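# Move apple from plate onto cutting board, press it

## Task

Lift the apple off the plate and put it down on the plain wooden surface of the cutting board, far enough from the knife and from every edge of the board, then press it firmly against the board for several seconds without easing off. The attempt ends as a failure at once if the board or knife gets shoved out of position, or if the press is strong enough to crush the apple. It also fails if any object is still moving when it ends, if the result only holds because the robot keeps it there, or if anything the robot is touching at the end would sink by more than about a fingernail's width once released.

## Robot and tools

Robot: two six-joint arms named left_arm and right_arm, mounted facing each other across the table; left_arm's base sits on the +y side. The names do not tell you which side of a camera image an arm appears on. Each arm ends in an identical five-finger right hand, so hand numbers and axes mean the same thing on both.

Scene frame: origin on the table surface halfway between the two arm bases, table top at z = 0, +z up. Result state lines report each hand point's position in metres, orientation as a wxyz quaternion, and linear (m/s) and angular (rad/s) velocity in this frame. Reported positions can be slightly off, more so when the arm is stretched out.

Hand point: a spot fixed to the palm, 0.05 m in front of it, where index pad and thumb tip meet in a pinch. Its +z runs along the straightened fingers (which extend 0.06-0.07 m past it), +y points out of the palm, +x points across the palm toward the little finger. A wrist bracket on the little-finger side protrudes 0.03 m beyond the point along +y and 0.11 m across the palm; it can collide with things. With the thumb swung in front of the palm, the hand can wrap objects 0.035-0.08 m wide, the object lying across the palm on the wrist side of the point; turn the thumb before reaching the object.

The 28-number row (each in [-1, 1], both arms always included): left dx, dy, dz, rx, ry, rz, then left hand little, ring, middle, index, thumb_bend, thumb_turn, force_limit, speed; then the same 14 for the right arm. dx-rz are an offset, not a pose: displacement from the hand point's measured pose at the start of the action, expressed in the hand point's own axes; 1.0 = 0.6 m or 180 degrees; rx, ry, rz form a single rotation vector. Every row of an action is measured from that same start, not chained. Finger values are absolute targets: +1 straight/open, -1 curled shut; thumb_bend +1 straight, -1 fully bent; thumb_turn +1 beside the palm, -1 opposite the fingers. A pinch is roughly index -0.22, thumb_bend -0.75, thumb_turn -0.57. force_limit maps -1..+1 to about 0..10 N at the fingertip (0..15 N for the two thumb motors) and only stops closing. speed maps -1..+1 to near zero..full (full travel 0.6 s); use -0.9 or slower for a gentle grip. No value means "unchanged": to leave a hand alone, resend its last eight numbers, or before any were sent, its hand_measured six plus hand_force_limit and hand_speed. A motor only starts when its target changes by 0.01 or more; to tighten, raise force_limit and send a target further closed than hand_measured.

Tools:
- execute_actions(actions): list of actions; each action is a list of up to 15 rows, one per 1/30 s step, the last row held to fill 15 steps. Empty list just returns state and images. Per step the commanded pose is clipped to within 100 mm and 16 degrees of the measured pose, so big offsets take several actions.
- move(target, speed, stop_force, blocking): target is one 28-number row, offsets counted from the pose in the latest result that printed one. Hand values are sent at the start. speed is path top speed in m/s, 0.002-0.5 (default 0.25); turning up to twice that in rad/s. Paths are straight, finish together, last 0.5-10 s, and ignore obstacles. stop_force (N, 9-40, shared by both arms, not allowed in the first 0.2 s) ends an arm's path when its wrist sensor feels that much extra push against the motion; the hand then backs off two steps and holds. Use it only with slow speed and no rotation; omit it when moving away from something you press on. blocking=false returns after 0.5 s (not combinable with stop_force); then use wait(0) until the move ends before sending anything else.
- wait(seconds): 0-10, arms keep their last command.
- stop(): brakes a running move.
- zoom_image(camera, region): camera cam_left_wrist or cam_right_wrist (both 504x504); region [x0, y0, x1, y1] pixels from the top-left, at most 504x504.
- show_instructions(): shows the reference images.
- finished_scene(scene): ends the current scene (give its number); irreversible.

Results: state per arm, Hand target lines, hand_measured / hand_stopped_by (moving, target, force, stalled, fault) / hand_load_n (positive when pushing fingers open; near 0 means grip lost), Wrist force and torque in the end-effector axes (noisy, offsets up to ~4 N, saturates ~50 N, pressing on a surface reads as force pointing back into the arm), joint torques (offset and noisy), and a move: line with the ending per arm (done, off_target, moving, held, fault, contact) and limits (paced = pose clipped, held = steps blocked). "pose unreachable" means the clearance check altered that arm's command.

Avoid: torque or force faults (joint limits 136 N m for the big joints, 25.4 N m for the wrist joints; any external force of 150 N) stop the arm for 10 s. Stiff arms fault if targeted even slightly into firm surfaces, so approach contacts slowly, ideally with stop_force. Never let the arms collide or press on each other. Don't drop, knock or push objects off the table, and don't shove the board or knife. Long holds heat motors; a MOTOR HOT warning appears at 70 °C, and braking follows at 85 °C. Loose objects may occasionally be nudged by outside disturbances. Finish with everything at rest and self-supporting.

Each tool is called after "Emit:" as name([rows], argument=value, ...), one row to a line, values as JSON.

## Session

Emit:
execute_actions(actions=[])

Scene clock: 0.00 s.
left_arm: end_effector_position=(+0.2987, +0.4550, +0.4873) hand_measured=(+1.000, +1.000, +1.000, +1.000, +1.000, +1.000) hand_load_n=(+0.0, +0.0, +0.0, +0.0, +0.0, +0.0) hand_stopped_by=(target, target, target, target, target, target) hand_force_limit=0.00 hand_speed=-0.80 end_effector_quat_wxyz=(-0.000, +0.378, +0.926, -0.005) end_effector_velocity=(-0.000, -0.000, +0.000) end_effector_angular_velocity=(-0.000, -0.000, -0.003) | right_arm: end_effector_position=(+0.1843, -0.2574, +0.4686) hand_measured=(+1.000, +1.000, +1.000, +1.000, +1.000, +1.000) hand_load_n=(+0.0, +0.0, +0.0, +0.0, +0.0, +0.0) hand_stopped_by=(target, target, target, target, target, target) hand_force_limit=0.00 hand_speed=-0.80 end_effector_quat_wxyz=(-0.027, -0.301, +0.953, +0.013) end_effector_velocity=(+0.000, +0.000, -0.001) end_effector_angular_velocity=(-0.001, +0.003, -0.001)
Joint positions: left_arm=[ 0.556 -1.721  1.313  1.973  1.578 -1.916] | right_arm=[-1.195 -1.702  1.37   1.958  1.545 -1.879]
Joint velocities: left_arm=[-0.001  0.    -0.001  0.     0.     0.002] | right_arm=[ 0.     0.001  0.002 -0.    -0.     0.001]
Joint torques (N m, as the arm reports them, + toward a larger angle): no reading
Motor temperatures (°C, as the motors report them): left_arm=[28 26 27 37 37 34] | right_arm=[26 24 28 33 33 38]
Wrist force (N, on the end effector, along its own x y z axes, offset not removed): no reading
Wrist torque (N m, same axes, about the end effector's origin, offset not removed): no reading
Hand target (left_arm): +0.299, +0.455, +0.487; -0.000, +0.378, +0.926, -0.005
Hand target (right_arm): +0.184, -0.257, +0.469; -0.027, -0.301, +0.953, +0.013

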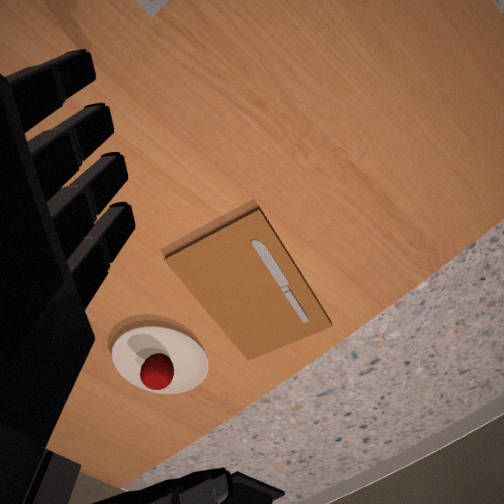

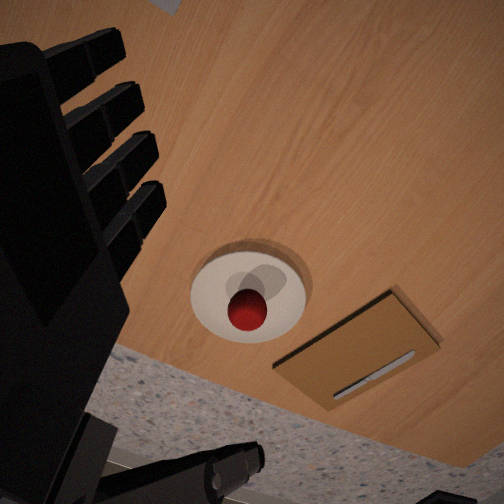

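Emit:
move(target=[0,0,0,0,0,0,1,1,1,1,1,1,0,-0.8, -0.629,-0.125,0.466,0.2152,-0.2309,-0.5215,0.45,0.45,0.45,0.45,1,-1,0,0.5], speed=0.3)

Scene clock: 67.83 s.
left_arm: end_effector_position=(+0.2987, +0.4550, +0.4873) hand_measured=(+1.000, +1.000, +1.000, +1.000, +1.000, +1.000) hand_load_n=(+0.0, +0.0, +0.0, +0.0, +0.0, +0.0) hand_stopped_by=(target, target, target, target, target, target) hand_force_limit=0.00 hand_speed=-0.80 end_effector_quat_wxyz=(-0.000, +0.378, +0.926, -0.005) end_effector_velocity=(+0.000, +0.000, +0.000) end_effector_angular_velocity=(-0.000, -0.000, +0.000) | right_arm: end_effector_position=(+0.5193, -0.0995, +0.1706) hand_measured=(+0.450, +0.450, +0.450, +0.450, +1.000, -1.000) hand_load_n=(+0.0, +0.0, +0.0, +0.0, +0.0, +0.0) hand_stopped_by=(target, target, target, target, target, target) hand_force_limit=0.00 hand_speed=0.50 end_effector_quat_wxyz=(+0.375, -0.844, +0.351, -0.156) end_effector_velocity=(+0.001, +0.001, -0.002) end_effector_angular_velocity=(+0.001, -0.001, +0.008)
Joint positions: left_arm=[ 0.556 -1.721  1.313  1.973  1.578 -1.916] | right_arm=[-1.134 -1.172  1.431  0.52   1.265 -3.43 ]
Joint velocities: left_arm=[ 0.  0. -0.  0. -0.  0.] | right_arm=[-0.001  0.005 -0.001 -0.004 -0.006 -0.007]
Joint torques (N m, as the arm reports them, + toward a larger angle): left_arm=[  0.2   -8.43 -16.78   2.13   0.24   0.46] | right_arm=[-13.53 -21.5  -29.23  -0.9   -1.99  -1.84]
Motor temperatures (°C, as the motors report them): left_arm=[28 26 27 37 37 34] | right_arm=[26 24 28 33 33 38]
Wrist force (N, on the end effector, along its own x y z axes, offset not removed): left_arm=[2.2 0.1 -0.6] | right_arm=[-3.0 -3.9 -2.1]
Wrist torque (N m, same axes, about the end effector's origin, offset not removed): left_arm=[0.15 -0.37 0.02] | right_arm=[-0.35 0.46 -0.09]
Hand target (left_arm): +0.299, +0.455, +0.487; -0.000, +0.378, +0.926, -0.005
Hand target (right_arm): +0.519, -0.099, +0.170; -0.375, +0.844, -0.350, +0.155
Off the commanded pose (left_arm): 0.000 m, 0 deg.
Off the commanded pose (right_arm): 0.001 m, 0 deg.
move: done

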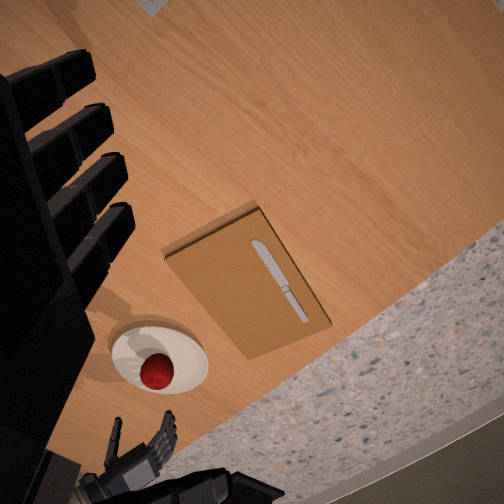

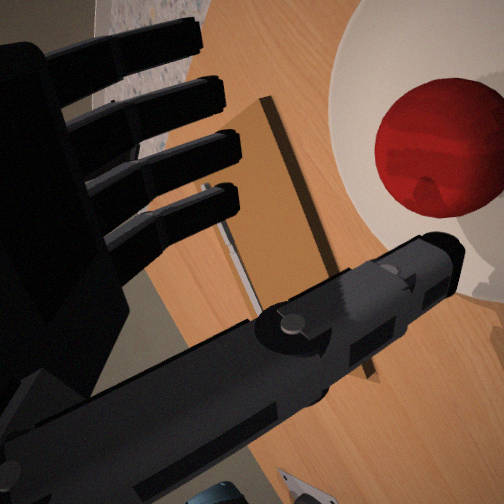

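Emit:
move(target=[0,0,0,0,0,0,1,1,1,1,1,1,0,-0.8, -0.0367,0.0867,0.078,0,0,0,0.45,0.45,0.45,0.45,1,-1,0,0.5], speed=0.15)

Scene clock: 84.13 s.
left_arm: end_effector_position=(+0.2987, +0.4550, +0.4873) hand_measured=(+1.000, +1.000, +1.000, +1.000, +1.000, +1.000) hand_load_n=(+0.0, +0.0, +0.0, +0.0, +0.0, +0.0) hand_stopped_by=(target, target, target, target, target, target) hand_force_limit=0.00 hand_speed=-0.80 end_effector_quat_wxyz=(-0.000, +0.378, +0.926, -0.005) end_effector_velocity=(+0.000, +0.000, -0.000) end_effector_angular_velocity=(+0.001, +0.000, +0.000) | right_arm: end_effector_position=(+0.5038, -0.0840, +0.1008) hand_measured=(+0.450, +0.450, +0.450, +0.450, +1.000, -1.000) hand_load_n=(+0.0, +0.0, +0.0, +0.0, +0.0, +0.0) hand_stopped_by=(target, target, target, target, target, target) hand_force_limit=0.00 hand_speed=0.50 end_effector_quat_wxyz=(+0.375, -0.844, +0.351, -0.156) end_effector_velocity=(-0.000, +0.000, -0.002) end_effector_angular_velocity=(+0.001, +0.000, -0.000)
Joint positions: left_arm=[ 0.556 -1.721  1.313  1.973  1.578 -1.916] | right_arm=[-1.091 -1.125  1.549  0.346  1.295 -3.398]
Joint velocities: left_arm=[ 0.    -0.     0.001  0.    -0.     0.   ] | right_arm=[ 0.001  0.001  0.003 -0.005  0.     0.001]
Joint torques (N m, as the arm reports them, + toward a larger angle): left_arm=[  0.    -7.94 -17.5    2.3    0.37   0.31] | right_arm=[ 12.38 -26.01  -6.93  -0.78   1.62   2.41]
Motor temperatures (°C, as the motors report them): left_arm=[28 26 27 37 37 34] | right_arm=[26 24 28 33 33 38]
Wrist force (N, on the end effector, along its own x y z axes, offset not removed): left_arm=[1.5 -1.0 -1.9] | right_arm=[-1.3 -4.6 -1.1]
Wrist torque (N m, same axes, about the end effector's origin, offset not removed): left_arm=[0.15 -0.38 0.03] | right_arm=[-0.73 0.27 0.05]
Hand target (left_arm): +0.299, +0.455, +0.487; -0.000, +0.378, +0.926, -0.005
Hand target (right_arm): +0.504, -0.084, +0.101; -0.375, +0.844, -0.351, +0.156
Off the commanded pose (left_arm): 0.000 m, 0 deg.
Off the commanded pose (right_arm): 0.000 m, 0 deg.
move: done

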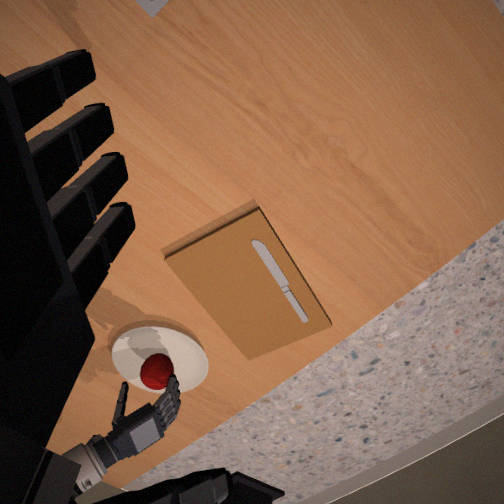

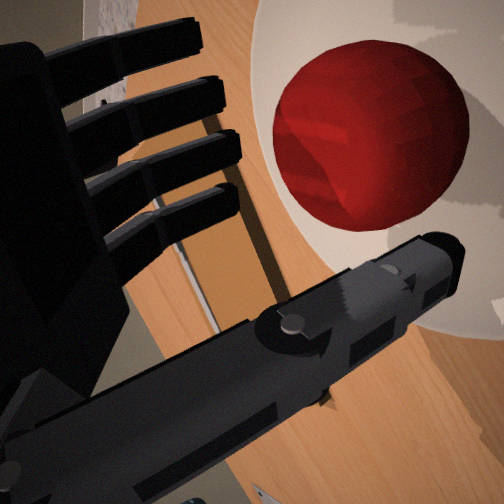

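Emit:
move(target=[0,0,0,0,0,0,1,1,1,1,1,1,0,-0.8, 0.003,0.064,0.063,0,0,0,0.33,0.33,0.33,0.33,1,-1,0,0.0], speed=0.04, stop_force=9)

Scene clock: 90.30 s.
left_arm: end_effector_position=(+0.2987, +0.4550, +0.4873) hand_measured=(+1.000, +1.000, +1.000, +1.000, +1.000, +1.000) hand_load_n=(+0.0, +0.0, +0.0, +0.0, +0.0, +0.0) hand_stopped_by=(target, target, target, target, target, target) hand_force_limit=0.00 hand_speed=-0.80 end_effector_quat_wxyz=(-0.000, +0.378, +0.926, -0.005) end_effector_velocity=(-0.000, +0.000, -0.000) end_effector_angular_velocity=(+0.000, +0.000, +0.000) | right_arm: end_effector_position=(+0.5067, -0.0835, +0.0472) hand_measured=(+0.330, +0.330, +0.330, +0.330, +1.000, -1.000) hand_load_n=(+0.0, +0.0, +0.0, +0.0, +0.0, +0.0) hand_stopped_by=(target, target, target, target, target, target) hand_force_limit=0.00 hand_speed=0.00 end_effector_quat_wxyz=(+0.375, -0.844, +0.351, -0.156) end_effector_velocity=(-0.000, -0.000, -0.002) end_effector_angular_velocity=(+0.000, +0.001, -0.001)
Joint positions: left_arm=[ 0.556 -1.721  1.313  1.973  1.578 -1.916] | right_arm=[-1.092 -1.061  1.603  0.228  1.294 -3.4  ]
Joint velocities: left_arm=[ 0. -0.  0. -0.  0. -0.] | right_arm=[ 0.     0.002  0.003 -0.005  0.     0.001]
Joint torques (N m, as the arm reports them, + toward a larger angle): left_arm=[  0.92  -8.26 -17.78   2.21   0.17   0.19] | right_arm=[-12.47 -27.36  -3.77  -0.56  -2.36  -1.98]
Motor temperatures (°C, as the motors report them): left_arm=[28 26 27 37 37 34] | right_arm=[26 24 28 33 33 38]
Wrist force (N, on the end effector, along its own x y z axes, offset not removed): left_arm=[0.4 1.5 -1.7] | right_arm=[1.1 -1.2 -3.5]
Wrist torque (N m, same axes, about the end effector's origin, offset not removed): left_arm=[0.34 -0.16 -0.16] | right_arm=[-0.05 -0.14 0.20]
Hand target (left_arm): +0.299, +0.455, +0.487; -0.000, +0.378, +0.926, -0.005
Hand target (right_arm): +0.507, -0.083, +0.047; -0.375, +0.844, -0.351, +0.156
Off the commanded pose (left_arm): 0.000 m, 0 deg.
Off the commanded pose (right_arm): 0.000 m, 0 deg.
move: done

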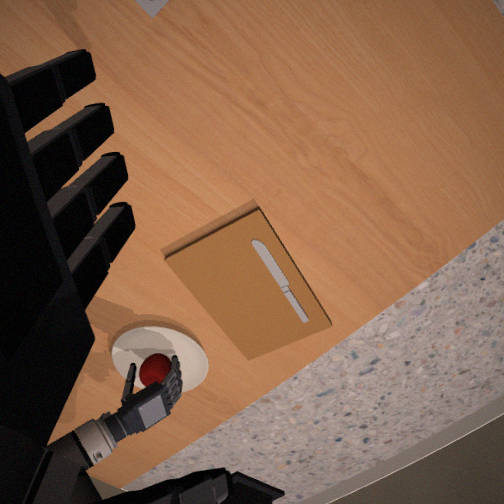

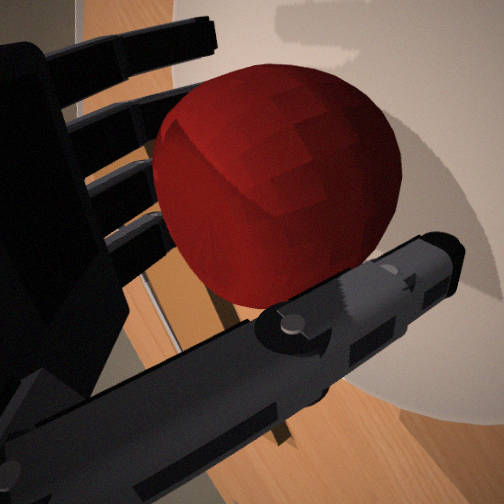

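Emit:
move(target=[0,0,0,0,0,0,1,1,1,1,1,1,0,-0.8, 0,0,0,0,0,0,-0.3,-0.6,-0.6,-0.6,-0.8,-1,0,-0.8])

Emit:
move(target=[0,0,0,0,0,0,1,1,1,1,1,1,0,-0.8, 0,-0.0743,-0.0669,0,0,0,-0.3,-0.6,-0.6,-0.6,-0.8,-1,0,-0.8], speed=0.1)

Scene clock: 96.53 s.
left_arm: end_effector_position=(+0.2987, +0.4550, +0.4873) hand_measured=(+1.000, +1.000, +1.000, +1.000, +1.000, +1.000) hand_load_n=(+0.0, +0.0, +0.0, +0.0, +0.0, +0.0) hand_stopped_by=(target, target, target, target, target, target) hand_force_limit=0.00 hand_speed=-0.80 end_effector_quat_wxyz=(-0.000, +0.378, +0.926, -0.005) end_effector_velocity=(-0.000, -0.000, +0.000) end_effector_angular_velocity=(-0.002, -0.000, +0.000) | right_arm: end_effector_position=(+0.5067, -0.0835, +0.0472) hand_measured=(-0.300, +0.112, +0.168, +0.088, +0.882, -1.000) hand_load_n=(+2.0, +5.5, +4.0, +6.0, +11.0, +4.0) hand_stopped_by=(target, force, force, force, force, target) hand_force_limit=0.00 hand_speed=-0.80 end_effector_quat_wxyz=(+0.375, -0.844, +0.351, -0.156) end_effector_velocity=(-0.001, -0.001, -0.001) end_effector_angular_velocity=(-0.002, +0.002, +0.000)
Joint positions: left_arm=[ 0.556 -1.721  1.313  1.973  1.578 -1.916] | right_arm=[-1.092 -1.061  1.603  0.228  1.294 -3.4  ]
Joint velocities: left_arm=[-0.    -0.    -0.001 -0.     0.    -0.001] | right_arm=[-0.     0.001  0.002 -0.    -0.    -0.001]
Joint torques (N m, as the arm reports them, + toward a larger angle): left_arm=[  0.08  -8.85 -17.94   2.18   0.22   0.41] | right_arm=[ -9.11 -44.57 -26.48   1.72  -1.46   1.46]
Motor temperatures (°C, as the motors report them): left_arm=[28 26 27 37 37 34] | right_arm=[26 24 28 33 33 38]
Wrist force (N, on the end effector, along its own x y z axes, offset not removed): left_arm=[-0.3 -2.8 -1.5] | right_arm=[-3.7 -1.9 -0.6]
Wrist torque (N m, same axes, about the end effector's origin, offset not removed): left_arm=[-0.30 -0.09 -0.16] | right_arm=[-0.53 0.57 -0.09]
Hand target (left_arm): +0.299, +0.455, +0.487; -0.000, +0.378, +0.926, -0.005
Hand target (right_arm): +0.507, -0.084, +0.047; -0.375, +0.844, -0.351, +0.156
Off the commanded pose (left_arm): 0.000 m, 0 deg.
Off the commanded pose (right_arm): 0.000 m, 0 deg.
move: done

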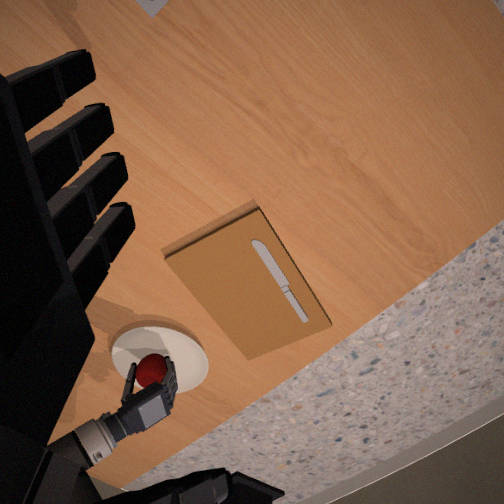

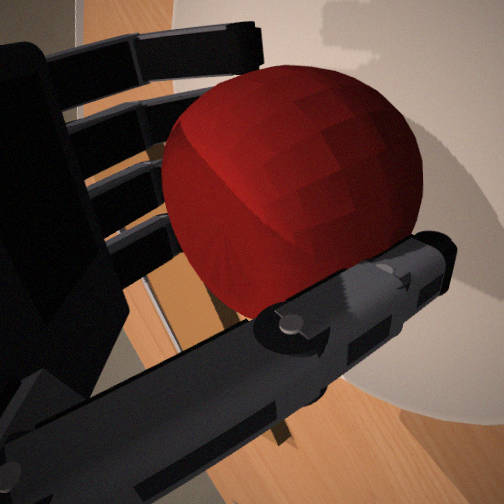

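Scene clock: 97.63 s.
left_arm: end_effector_position=(+0.2987, +0.4550, +0.4873) hand_measured=(+1.000, +1.000, +1.000, +1.000, +1.000, +1.000) hand_load_n=(+0.0, +0.0, +0.0, +0.0, +0.0, +0.0) hand_stopped_by=(target, target, target, target, target, target) hand_force_limit=0.00 hand_speed=-0.80 end_effector_quat_wxyz=(-0.000, +0.378, +0.926, -0.005) end_effector_velocity=(-0.000, -0.000, +0.000) end_effector_angular_velocity=(-0.001, -0.000, -0.001) | right_arm: end_effector_position=(+0.5067, -0.0836, +0.1070) hand_measured=(-0.300, +0.112, +0.168, +0.088, +0.882, -1.000) hand_load_n=(+2.0, +5.5, +4.0, +6.0, +11.0, +4.0) hand_stopped_by=(target, force, force, force, force, target) hand_force_limit=0.00 hand_speed=-0.80 end_effector_quat_wxyz=(+0.375, -0.844, +0.351, -0.156) end_effector_velocity=(-0.000, -0.000, +0.002) end_effector_angular_velocity=(-0.001, -0.000, +0.000)
Joint positions: left_arm=[ 0.556 -1.721  1.313  1.973  1.578 -1.916] | right_arm=[-1.093 -1.125  1.532  0.364  1.294 -3.4  ]
Joint velocities: left_arm=[-0.002 -0.    -0.001  0.     0.    -0.   ] | right_arm=[ 0.    -0.002 -0.003  0.005  0.    -0.001]
Joint torques (N m, as the arm reports them, + toward a larger angle): left_arm=[  0.68  -8.41 -17.76   2.27   0.2    0.52] | right_arm=[-12.32 -42.58 -30.06   2.    -2.39  -2.05]
Motor temperatures (°C, as the motors report them): left_arm=[28 26 27 37 37 34] | right_arm=[26 24 28 33 33 38]
Wrist force (N, on the end effector, along its own x y z axes, offset not removed): left_arm=[1.4 -0.1 -3.3] | right_arm=[-1.5 -2.4 -2.0]
Wrist torque (N m, same axes, about the end effector's origin, offset not removed): left_arm=[0.12 -0.16 -0.03] | right_arm=[-0.13 0.17 0.14]
Hand target (left_arm): +0.299, +0.455, +0.487; -0.000, +0.378, +0.926, -0.005
Hand target (right_arm): +0.507, -0.084, +0.107; -0.375, +0.844, -0.351, +0.156
Off the commanded pose (left_arm): 0.000 m, 0 deg.
Off the commanded pose (right_arm): 0.000 m, 0 deg.
move: done

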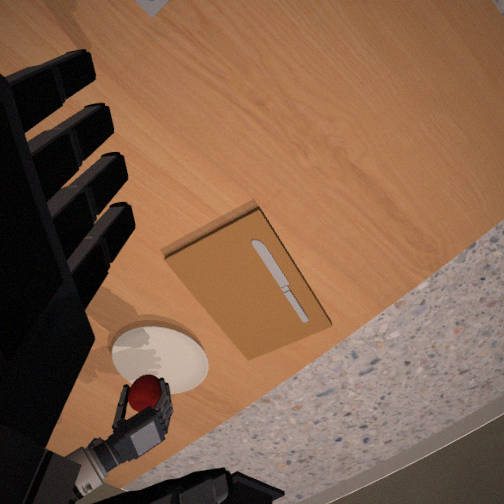

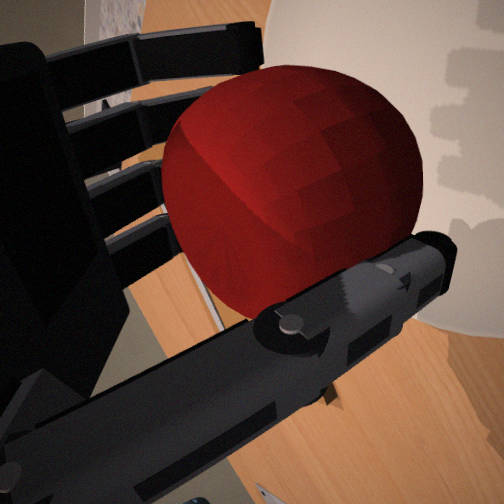

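Emit:
move(target=[0,0,0,0,0,0,1,1,1,1,1,1,0,-0.8, -0.376,-0.158,0.23,0,0,0,-0.3,-0.6,-0.6,-0.6,-0.8,-1,0,-0.8], speed=0.18)

Scene clock: 103.47 s.
left_arm: end_effector_position=(+0.2987, +0.4550, +0.4873) hand_measured=(+1.000, +1.000, +1.000, +1.000, +1.000, +1.000) hand_load_n=(+0.0, +0.0, +0.0, +0.0, +0.0, +0.0) hand_stopped_by=(target, target, target, target, target, target) hand_force_limit=0.00 hand_speed=-0.80 end_effector_quat_wxyz=(-0.000, +0.378, +0.926, -0.005) end_effector_velocity=(+0.000, -0.000, +0.000) end_effector_angular_velocity=(-0.000, +0.000, -0.002) | right_arm: end_effector_position=(+0.4655, +0.1930, +0.0856) hand_measured=(-0.300, +0.112, +0.168, +0.088, +0.882, -1.000) hand_load_n=(+2.0, +5.5, +4.0, +6.0, +11.0, +4.0) hand_stopped_by=(target, force, force, force, force, target) hand_force_limit=0.00 hand_speed=-0.80 end_effector_quat_wxyz=(+0.375, -0.844, +0.351, -0.156) end_effector_velocity=(+0.000, +0.003, +0.001) end_effector_angular_velocity=(-0.003, +0.001, +0.000)
Joint positions: left_arm=[ 0.556 -1.721  1.313  1.973  1.578 -1.916] | right_arm=[-0.653 -0.634  0.743  0.626  1.618 -3.099]
Joint velocities: left_arm=[-0.     0.    -0.    -0.     0.     0.002] | right_arm=[ 0.003  0.012 -0.027  0.017  0.002  0.001]
Joint torques (N m, as the arm reports them, + toward a larger angle): left_arm=[  1.19  -8.89 -17.88   2.2    0.22   0.43] | right_arm=[ 13.81 -41.16 -29.63   1.94   2.25   2.  ]
Motor temperatures (°C, as the motors report them): left_arm=[28 26 27 37 37 34] | right_arm=[26 24 28 33 33 38]
Wrist force (N, on the end effector, along its own x y z axes, offset not removed): left_arm=[0.0 -0.2 0.5] | right_arm=[0.1 0.5 -4.3]
Wrist torque (N m, same axes, about the end effector's origin, offset not removed): left_arm=[-0.02 -0.20 -0.10] | right_arm=[0.32 0.13 0.23]
Hand target (left_arm): +0.299, +0.455, +0.487; -0.000, +0.378, +0.926, -0.005
Hand target (right_arm): +0.466, +0.193, +0.086; -0.375, +0.844, -0.351, +0.156
Off the commanded pose (left_arm): 0.000 m, 0 deg.
Off the commanded pose (right_arm): 0.001 m, 0 deg.
move: done

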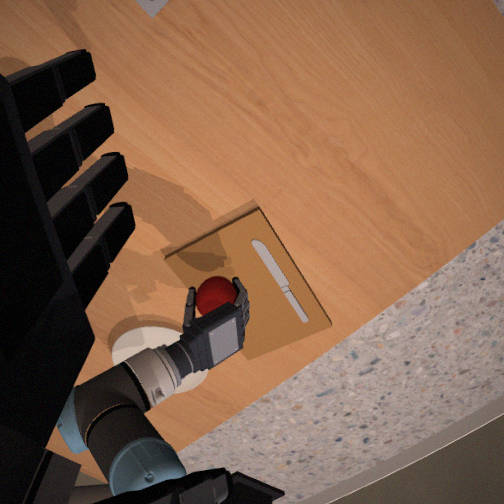

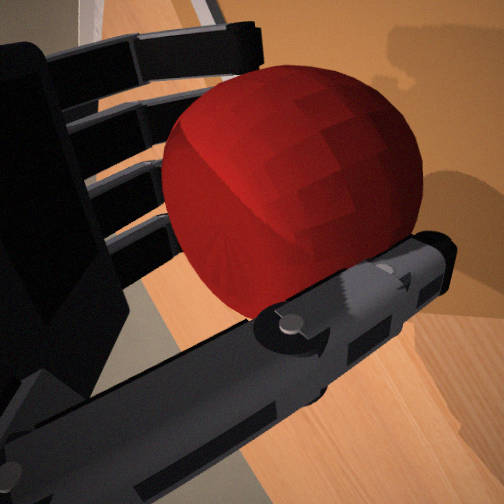

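Emit:
move(target=[0,0,0,0,0,0,1,1,1,1,1,1,0,-0.8, 0.0075,-0.0039,0.0467,0,0,0,-0.3,-0.6,-0.6,-0.6,-0.8,-1,0,-0.8], speed=0.04, stop_force=9)

Emit:
move(target=[0,0,0,0,0,0,1,1,1,1,1,1,0,-0.8, 0,0.0371,0.0335,0,0,0,-0.3,-0.6,-0.6,-0.6,-0.8,-1,0,-0.8], speed=0.004, stop_force=12)

Emit:
wait(seconds=1.5)

Scene clock: 113.03 s.
left_arm: end_effector_position=(+0.2987, +0.4550, +0.4873) hand_measured=(+1.000, +1.000, +1.000, +1.000, +1.000, +1.000) hand_load_n=(+0.0, +0.0, +0.0, +0.0, +0.0, +0.0) hand_stopped_by=(target, target, target, target, target, target) hand_force_limit=0.00 hand_speed=-0.80 end_effector_quat_wxyz=(-0.000, +0.378, +0.926, -0.005) end_effector_velocity=(-0.000, +0.000, +0.000) end_effector_angular_velocity=(-0.001, +0.000, +0.001) | right_arm: end_effector_position=(+0.4844, +0.2056, +0.0688) hand_measured=(-0.300, +0.112, +0.168, +0.088, +0.882, -1.000) hand_load_n=(+2.0, +5.5, +4.0, +6.0, +11.0, +4.0) hand_stopped_by=(target, force, force, force, force, target) hand_force_limit=0.00 hand_speed=-0.80 end_effector_quat_wxyz=(+0.375, -0.844, +0.351, -0.156) end_effector_velocity=(+0.001, +0.001, -0.001) end_effector_angular_velocity=(-0.001, +0.001, +0.000)
Joint positions: left_arm=[ 0.556 -1.721  1.313  1.973  1.578 -1.916] | right_arm=[-0.662 -0.552  0.629  0.657  1.611 -3.105]
Joint velocities: left_arm=[ 0.    -0.    -0.    -0.     0.    -0.001] | right_arm=[-0.     0.009 -0.014  0.006 -0.     0.   ]
Joint torques (N m, as the arm reports them, + toward a larger angle): left_arm=[  0.97  -8.44 -17.73   2.11   0.22   0.26] | right_arm=[-11.53 -46.43 -31.07   1.66  -1.97  -2.11]
Motor temperatures (°C, as the motors report them): left_arm=[28 26 27 37 37 34] | right_arm=[26 25 28 33 33 38]
Wrist force (N, on the end effector, along its own x y z axes, offset not removed): left_arm=[1.3 0.8 -1.4] | right_arm=[-4.6 -0.9 -5.2]
Wrist torque (N m, same axes, about the end effector's origin, offset not removed): left_arm=[0.22 -0.17 0.09] | right_arm=[0.22 0.86 -0.27]
Hand target (left_arm): +0.299, +0.455, +0.487; -0.000, +0.378, +0.926, -0.005
Hand target (right_arm): +0.485, +0.206, +0.069; -0.375, +0.844, -0.351, +0.156
Off the commanded pose (left_arm): 0.000 m, 0 deg.
Off the commanded pose (right_arm): 0.000 m, 0 deg.
move: done

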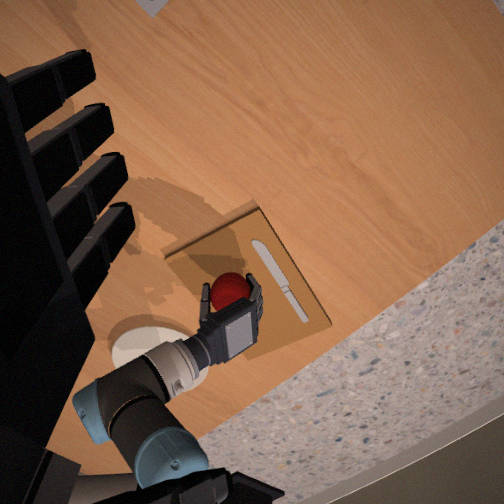

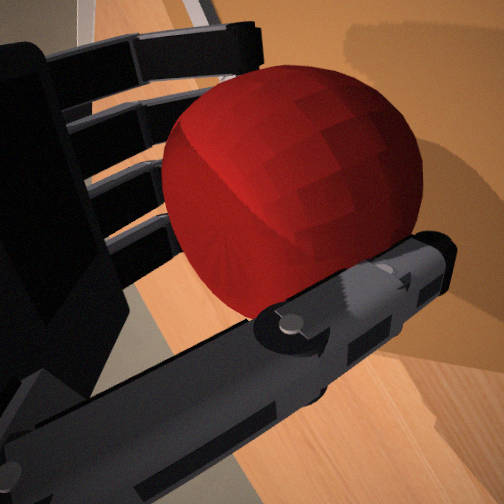

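Scene clock: 117.07 s.
left_arm: end_effector_position=(+0.2987, +0.4550, +0.4873) hand_measured=(+1.000, +1.000, +1.000, +1.000, +1.000, +1.000) hand_load_n=(+0.0, +0.0, +0.0, +0.0, +0.0, +0.0) hand_stopped_by=(target, target, target, target, target, target) hand_force_limit=0.00 hand_speed=-0.80 end_effector_quat_wxyz=(-0.000, +0.378, +0.926, -0.005) end_effector_velocity=(+0.000, -0.000, +0.000) end_effector_angular_velocity=(-0.002, -0.001, -0.002) | right_arm: end_effector_position=(+0.4844, +0.2055, +0.0540) hand_measured=(-0.300, +0.112, +0.168, +0.088, +0.882, -1.000) hand_load_n=(+1.5, +5.5, +4.0, +6.0, +9.5, +3.0) hand_stopped_by=(target, force, force, force, force, target) hand_force_limit=0.00 hand_speed=-0.80 end_effector_quat_wxyz=(+0.375, -0.844, +0.351, -0.156) end_effector_velocity=(-0.000, -0.000, +0.000) end_effector_angular_velocity=(-0.001, +0.002, -0.001)
Joint positions: left_arm=[ 0.556 -1.721  1.313  1.973  1.578 -1.916] | right_arm=[-0.662 -0.546  0.656  0.625  1.611 -3.105]
Joint velocities: left_arm=[-0.    -0.    -0.002 -0.     0.     0.002] | right_arm=[ 0.     0.001 -0.002  0.004  0.     0.001]
Joint torques (N m, as the arm reports them, + toward a larger angle): left_arm=[  0.92  -7.93 -17.36   2.09   0.18   0.39] | right_arm=[ 12.66 -46.97 -21.93   4.22   1.84   1.93]
Motor temperatures (°C, as the motors report them): left_arm=[28 26 27 37 37 34] | right_arm=[26 25 28 33 33 38]
Wrist force (N, on the end effector, along its own x y z axes, offset not removed): left_arm=[0.6 -0.5 -1.4] | right_arm=[-2.4 -14.4 -10.4]
Wrist torque (N m, same axes, about the end effector's origin, offset not removed): left_arm=[0.04 -0.23 -0.09] | right_arm=[-0.17 0.71 -0.20]
Hand target (left_arm): +0.299, +0.455, +0.487; -0.000, +0.378, +0.926, -0.005
Hand target (right_arm): +0.484, +0.206, +0.054; -0.376, +0.844, -0.351, +0.156
Off the commanded pose (left_arm): 0.000 m, 0 deg.
Off the commanded pose (right_arm): 0.015 m, 0 deg.
move: contact (right_arm)

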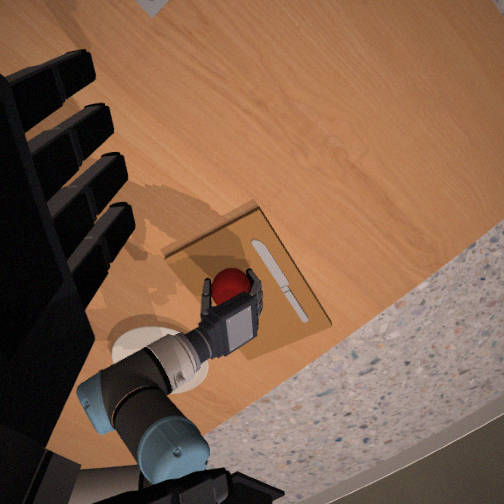

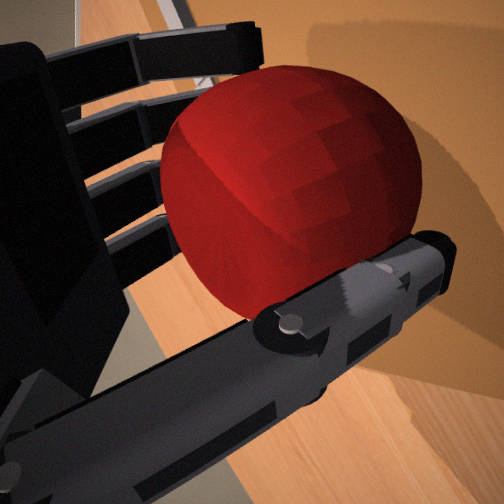

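Scene clock: 118.57 s.
left_arm: end_effector_position=(+0.2987, +0.4550, +0.4873) hand_measured=(+1.000, +1.000, +1.000, +1.000, +1.000, +1.000) hand_load_n=(+0.0, +0.0, +0.0, +0.0, +0.0, +0.0) hand_stopped_by=(target, target, target, target, target, target) hand_force_limit=0.00 hand_speed=-0.80 end_effector_quat_wxyz=(-0.000, +0.378, +0.926, -0.005) end_effector_velocity=(+0.000, -0.000, -0.000) end_effector_angular_velocity=(+0.000, +0.000, -0.001) | right_arm: end_effector_position=(+0.4845, +0.2056, +0.0544) hand_measured=(-0.300, +0.112, +0.168, +0.088, +0.882, -1.000) hand_load_n=(+1.5, +5.0, +3.5, +6.0, +10.0, +3.5) hand_stopped_by=(target, force, force, force, force, target) hand_force_limit=0.00 hand_speed=-0.80 end_effector_quat_wxyz=(+0.376, -0.844, +0.351, -0.156) end_effector_velocity=(+0.000, +0.000, -0.001) end_effector_angular_velocity=(+0.000, +0.000, -0.000)
Joint positions: left_arm=[ 0.556 -1.721  1.313  1.973  1.578 -1.916] | right_arm=[-0.662 -0.546  0.655  0.625  1.611 -3.105]
Joint velocities: left_arm=[-0.     0.     0.    -0.    -0.     0.001] | right_arm=[-0.     0.002 -0.001 -0.    -0.     0.   ]
Joint torques (N m, as the arm reports them, + toward a larger angle): left_arm=[  1.28  -8.65 -16.53   2.19   0.27   0.36] | right_arm=[ 12.4  -58.3  -27.17   0.82   1.09   1.93]
Motor temperatures (°C, as the motors report them): left_arm=[28 26 27 37 37 34] | right_arm=[26 25 28 33 33 38]
Wrist force (N, on the end effector, along its own x y z axes, offset not removed): left_arm=[0.3 0.5 2.5] | right_arm=[-3.1 -6.2 -4.1]
Wrist torque (N m, same axes, about the end effector's origin, offset not removed): left_arm=[-0.05 -0.09 -0.03] | right_arm=[-0.18 0.52 -0.28]
Hand target (left_arm): +0.299, +0.455, +0.487; -0.000, +0.378, +0.926, -0.005
Hand target (right_arm): +0.484, +0.206, +0.054; -0.376, +0.844, -0.351, +0.156
Off the commanded pose (left_arm): 0.000 m, 0 deg.
Off the commanded pose (right_arm): 0.016 m, 0 deg.
wait: 1.50 s; at rest by 0.17 s

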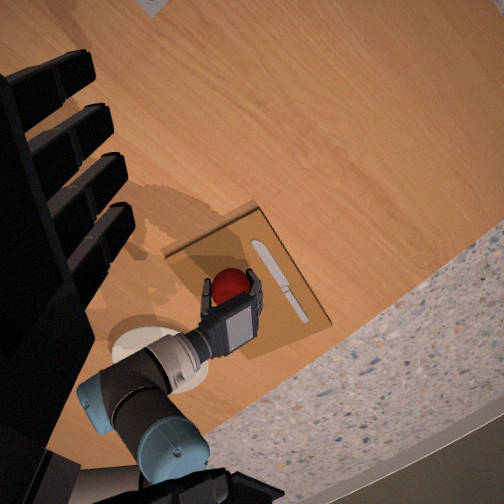

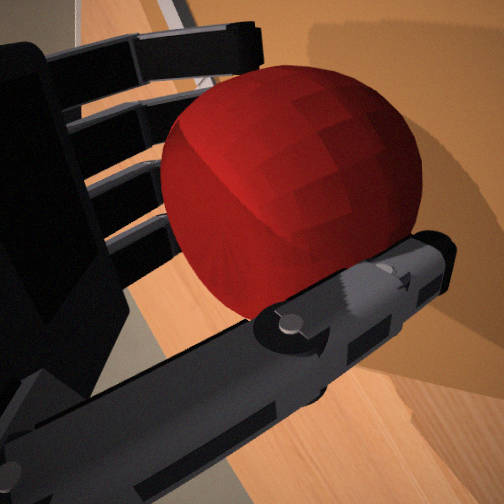

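Emit:
execute_actions([
  [[0,0,0,0,0,0,1,1,1,1,1,1,0,-0.8, 0,0.0008,0.00072,0,0,0,-0.3,-0.6,-0.6,-0.6,-0.8,-1,0,-0.8]],
])

Emit:
wait(seconds=1)

Emit:
wait(seconds=1)

Scene clock: 122.77 s.
left_arm: end_effector_position=(+0.2987, +0.4550, +0.4873) hand_measured=(+1.000, +1.000, +1.000, +1.000, +1.000, +1.000) hand_load_n=(+0.0, +0.0, +0.0, +0.0, +0.0, +0.0) hand_stopped_by=(target, target, target, target, target, target) hand_force_limit=0.00 hand_speed=-0.80 end_effector_quat_wxyz=(-0.000, +0.378, +0.926, -0.005) end_effector_velocity=(-0.000, +0.000, -0.000) end_effector_angular_velocity=(+0.001, +0.000, +0.001) | right_arm: end_effector_position=(+0.4845, +0.2057, +0.0539) hand_measured=(-0.300, +0.112, +0.168, +0.088, +0.882, -1.000) hand_load_n=(+1.0, +5.0, +3.0, +5.5, +10.0, +3.0) hand_stopped_by=(target, force, force, force, force, target) hand_force_limit=0.00 hand_speed=-0.80 end_effector_quat_wxyz=(+0.376, -0.844, +0.351, -0.156) end_effector_velocity=(-0.000, -0.001, -0.001) end_effector_angular_velocity=(-0.002, +0.002, -0.000)
Joint positions: left_arm=[ 0.556 -1.721  1.313  1.973  1.578 -1.916] | right_arm=[-0.662 -0.546  0.656  0.623  1.611 -3.105]
Joint velocities: left_arm=[-0.    -0.     0.001 -0.    -0.    -0.001] | right_arm=[-0.     0.     0.003 -0.    -0.     0.   ]
Joint torques (N m, as the arm reports them, + toward a larger angle): left_arm=[  0.73  -8.06 -17.77   2.24   0.34   0.28] | right_arm=[ 11.63 -34.38  -2.74   0.31  -0.85   2.01]
Motor temperatures (°C, as the motors report them): left_arm=[28 26 27 37 37 34] | right_arm=[26 25 28 33 33 38]
Wrist force (N, on the end effector, along its own x y z axes, offset not removed): left_arm=[0.4 -2.7 -2.6] | right_arm=[0.5 -12.8 -8.7]
Wrist torque (N m, same axes, about the end effector's origin, offset not removed): left_arm=[-0.16 -0.08 -0.17] | right_arm=[-0.52 0.03 -0.15]
Hand target (left_arm): +0.299, +0.455, +0.487; -0.000, +0.378, +0.926, -0.005
Hand target (right_arm): +0.484, +0.206, +0.054; -0.376, +0.844, -0.351, +0.156
Off the commanded pose (left_arm): 0.000 m, 0 deg.
Off the commanded pose (right_arm): 0.000 m, 0 deg.

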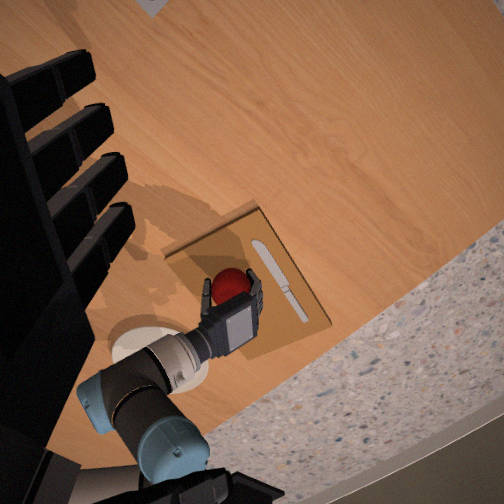

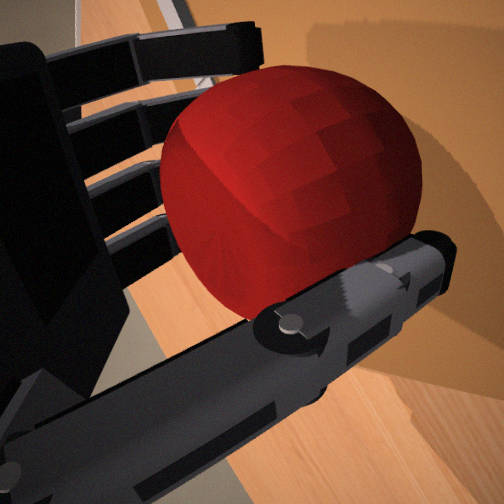

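Scene clock: 123.77 s.
left_arm: end_effector_position=(+0.2987, +0.4550, +0.4873) hand_measured=(+1.000, +1.000, +1.000, +1.000, +1.000, +1.000) hand_load_n=(+0.0, +0.0, +0.0, +0.0, +0.0, +0.0) hand_stopped_by=(target, target, target, target, target, target) hand_force_limit=0.00 hand_speed=-0.80 end_effector_quat_wxyz=(-0.000, +0.378, +0.926, -0.005) end_effector_velocity=(-0.000, +0.000, -0.000) end_effector_angular_velocity=(+0.001, +0.001, +0.002) | right_arm: end_effector_position=(+0.4845, +0.2056, +0.0538) hand_measured=(-0.300, +0.112, +0.168, +0.088, +0.882, -1.000) hand_load_n=(+1.0, +5.0, +3.0, +5.5, +10.0, +3.0) hand_stopped_by=(target, force, force, force, force, target) hand_force_limit=0.00 hand_speed=-0.80 end_effector_quat_wxyz=(+0.376, -0.844, +0.351, -0.156) end_effector_velocity=(-0.000, +0.000, -0.000) end_effector_angular_velocity=(-0.000, +0.000, +0.000)
Joint positions: left_arm=[ 0.556 -1.721  1.313  1.973  1.578 -1.916] | right_arm=[-0.662 -0.546  0.657  0.623  1.611 -3.105]
Joint velocities: left_arm=[ 0.    -0.     0.001  0.     0.    -0.001] | right_arm=[ 0.001  0.    -0.     0.     0.     0.   ]
Joint torques (N m, as the arm reports them, + toward a larger angle): left_arm=[  0.94  -8.15 -17.12   2.17   0.31   0.34] | right_arm=[ 12.09 -32.38  -2.03   1.16  -0.81   1.61]
Motor temperatures (°C, as the motors report them): left_arm=[28 26 27 37 37 34] | right_arm=[26 25 28 33 33 38]
Wrist force (N, on the end effector, along its own x y z axes, offset not removed): left_arm=[0.0 0.8 -1.6] | right_arm=[0.5 -14.4 -6.1]
Wrist torque (N m, same axes, about the end effector's origin, offset not removed): left_arm=[0.36 0.09 0.12] | right_arm=[-0.58 -0.26 -0.14]
Hand target (left_arm): +0.299, +0.455, +0.487; -0.000, +0.378, +0.926, -0.005
Hand target (right_arm): +0.484, +0.206, +0.054; -0.376, +0.844, -0.351, +0.156
Off the commanded pose (left_arm): 0.000 m, 0 deg.
Off the commanded pose (right_arm): 0.000 m, 0 deg.
wait: 1.00 s; at rest by 0.17 s

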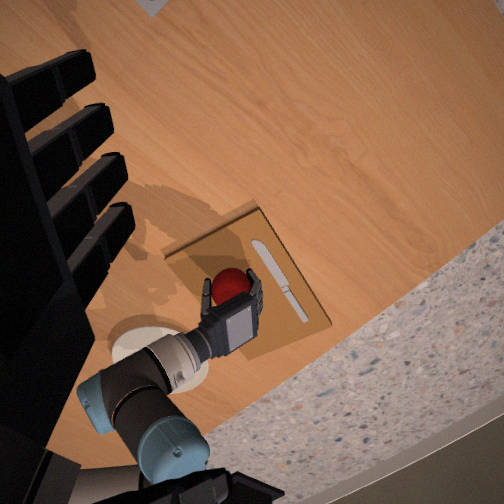

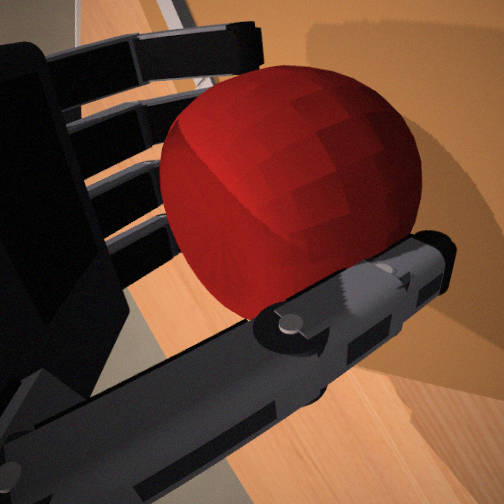

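Scene clock: 124.77 s.
left_arm: end_effector_position=(+0.2987, +0.4550, +0.4873) hand_measured=(+1.000, +1.000, +1.000, +1.000, +1.000, +1.000) hand_load_n=(+0.0, +0.0, +0.0, +0.0, +0.0, +0.0) hand_stopped_by=(target, target, target, target, target, target) hand_force_limit=0.00 hand_speed=-0.80 end_effector_quat_wxyz=(-0.000, +0.378, +0.926, -0.005) end_effector_velocity=(-0.000, +0.000, -0.001) end_effector_angular_velocity=(+0.002, +0.001, +0.002) | right_arm: end_effector_position=(+0.4845, +0.2056, +0.0538) hand_measured=(-0.300, +0.112, +0.168, +0.088, +0.882, -1.000) hand_load_n=(+1.0, +5.0, +3.0, +5.5, +10.0, +3.0) hand_stopped_by=(target, force, force, force, force, target) hand_force_limit=0.00 hand_speed=-0.80 end_effector_quat_wxyz=(+0.376, -0.844, +0.351, -0.156) end_effector_velocity=(+0.000, +0.001, +0.001) end_effector_angular_velocity=(+0.002, -0.001, -0.000)
Joint positions: left_arm=[ 0.556 -1.721  1.313  1.973  1.578 -1.916] | right_arm=[-0.662 -0.546  0.657  0.623  1.611 -3.105]
Joint velocities: left_arm=[-0.001  0.     0.002  0.     0.    -0.002] | right_arm=[ 0.    -0.001 -0.002  0.     0.     0.001]
Joint torques (N m, as the arm reports them, + toward a larger angle): left_arm=[  0.74  -8.03 -17.91   2.01   0.4    0.37] | right_arm=[ 12.7  -32.57  -1.76   2.23  -0.71   1.44]
Motor temperatures (°C, as the motors report them): left_arm=[28 26 27 37 37 34] | right_arm=[26 25 28 33 33 38]
Wrist force (N, on the end effector, along its own x y z axes, offset not removed): left_arm=[0.7 0.1 -1.7] | right_arm=[0.9 -15.3 -10.7]
Wrist torque (N m, same axes, about the end effector's origin, offset not removed): left_arm=[0.13 -0.15 0.04] | right_arm=[-0.60 0.26 -0.20]
Hand target (left_arm): +0.299, +0.455, +0.487; -0.000, +0.378, +0.926, -0.005
Hand target (right_arm): +0.484, +0.206, +0.054; -0.376, +0.844, -0.351, +0.156
Off the commanded pose (left_arm): 0.000 m, 0 deg.
Off the commanded pose (right_arm): 0.000 m, 0 deg.
wait: 1.00 s; at rest by 0.17 s

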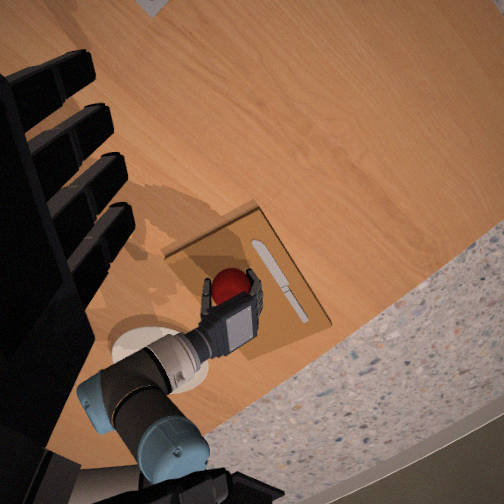

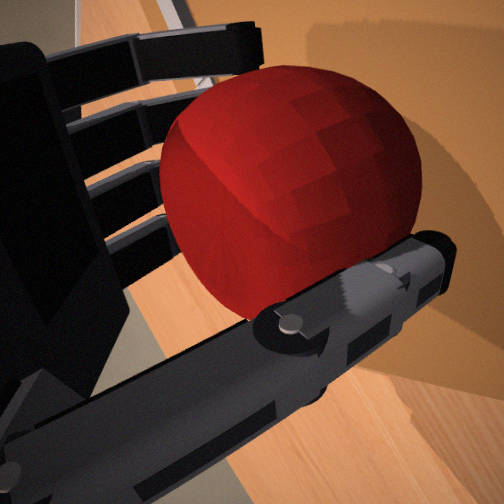

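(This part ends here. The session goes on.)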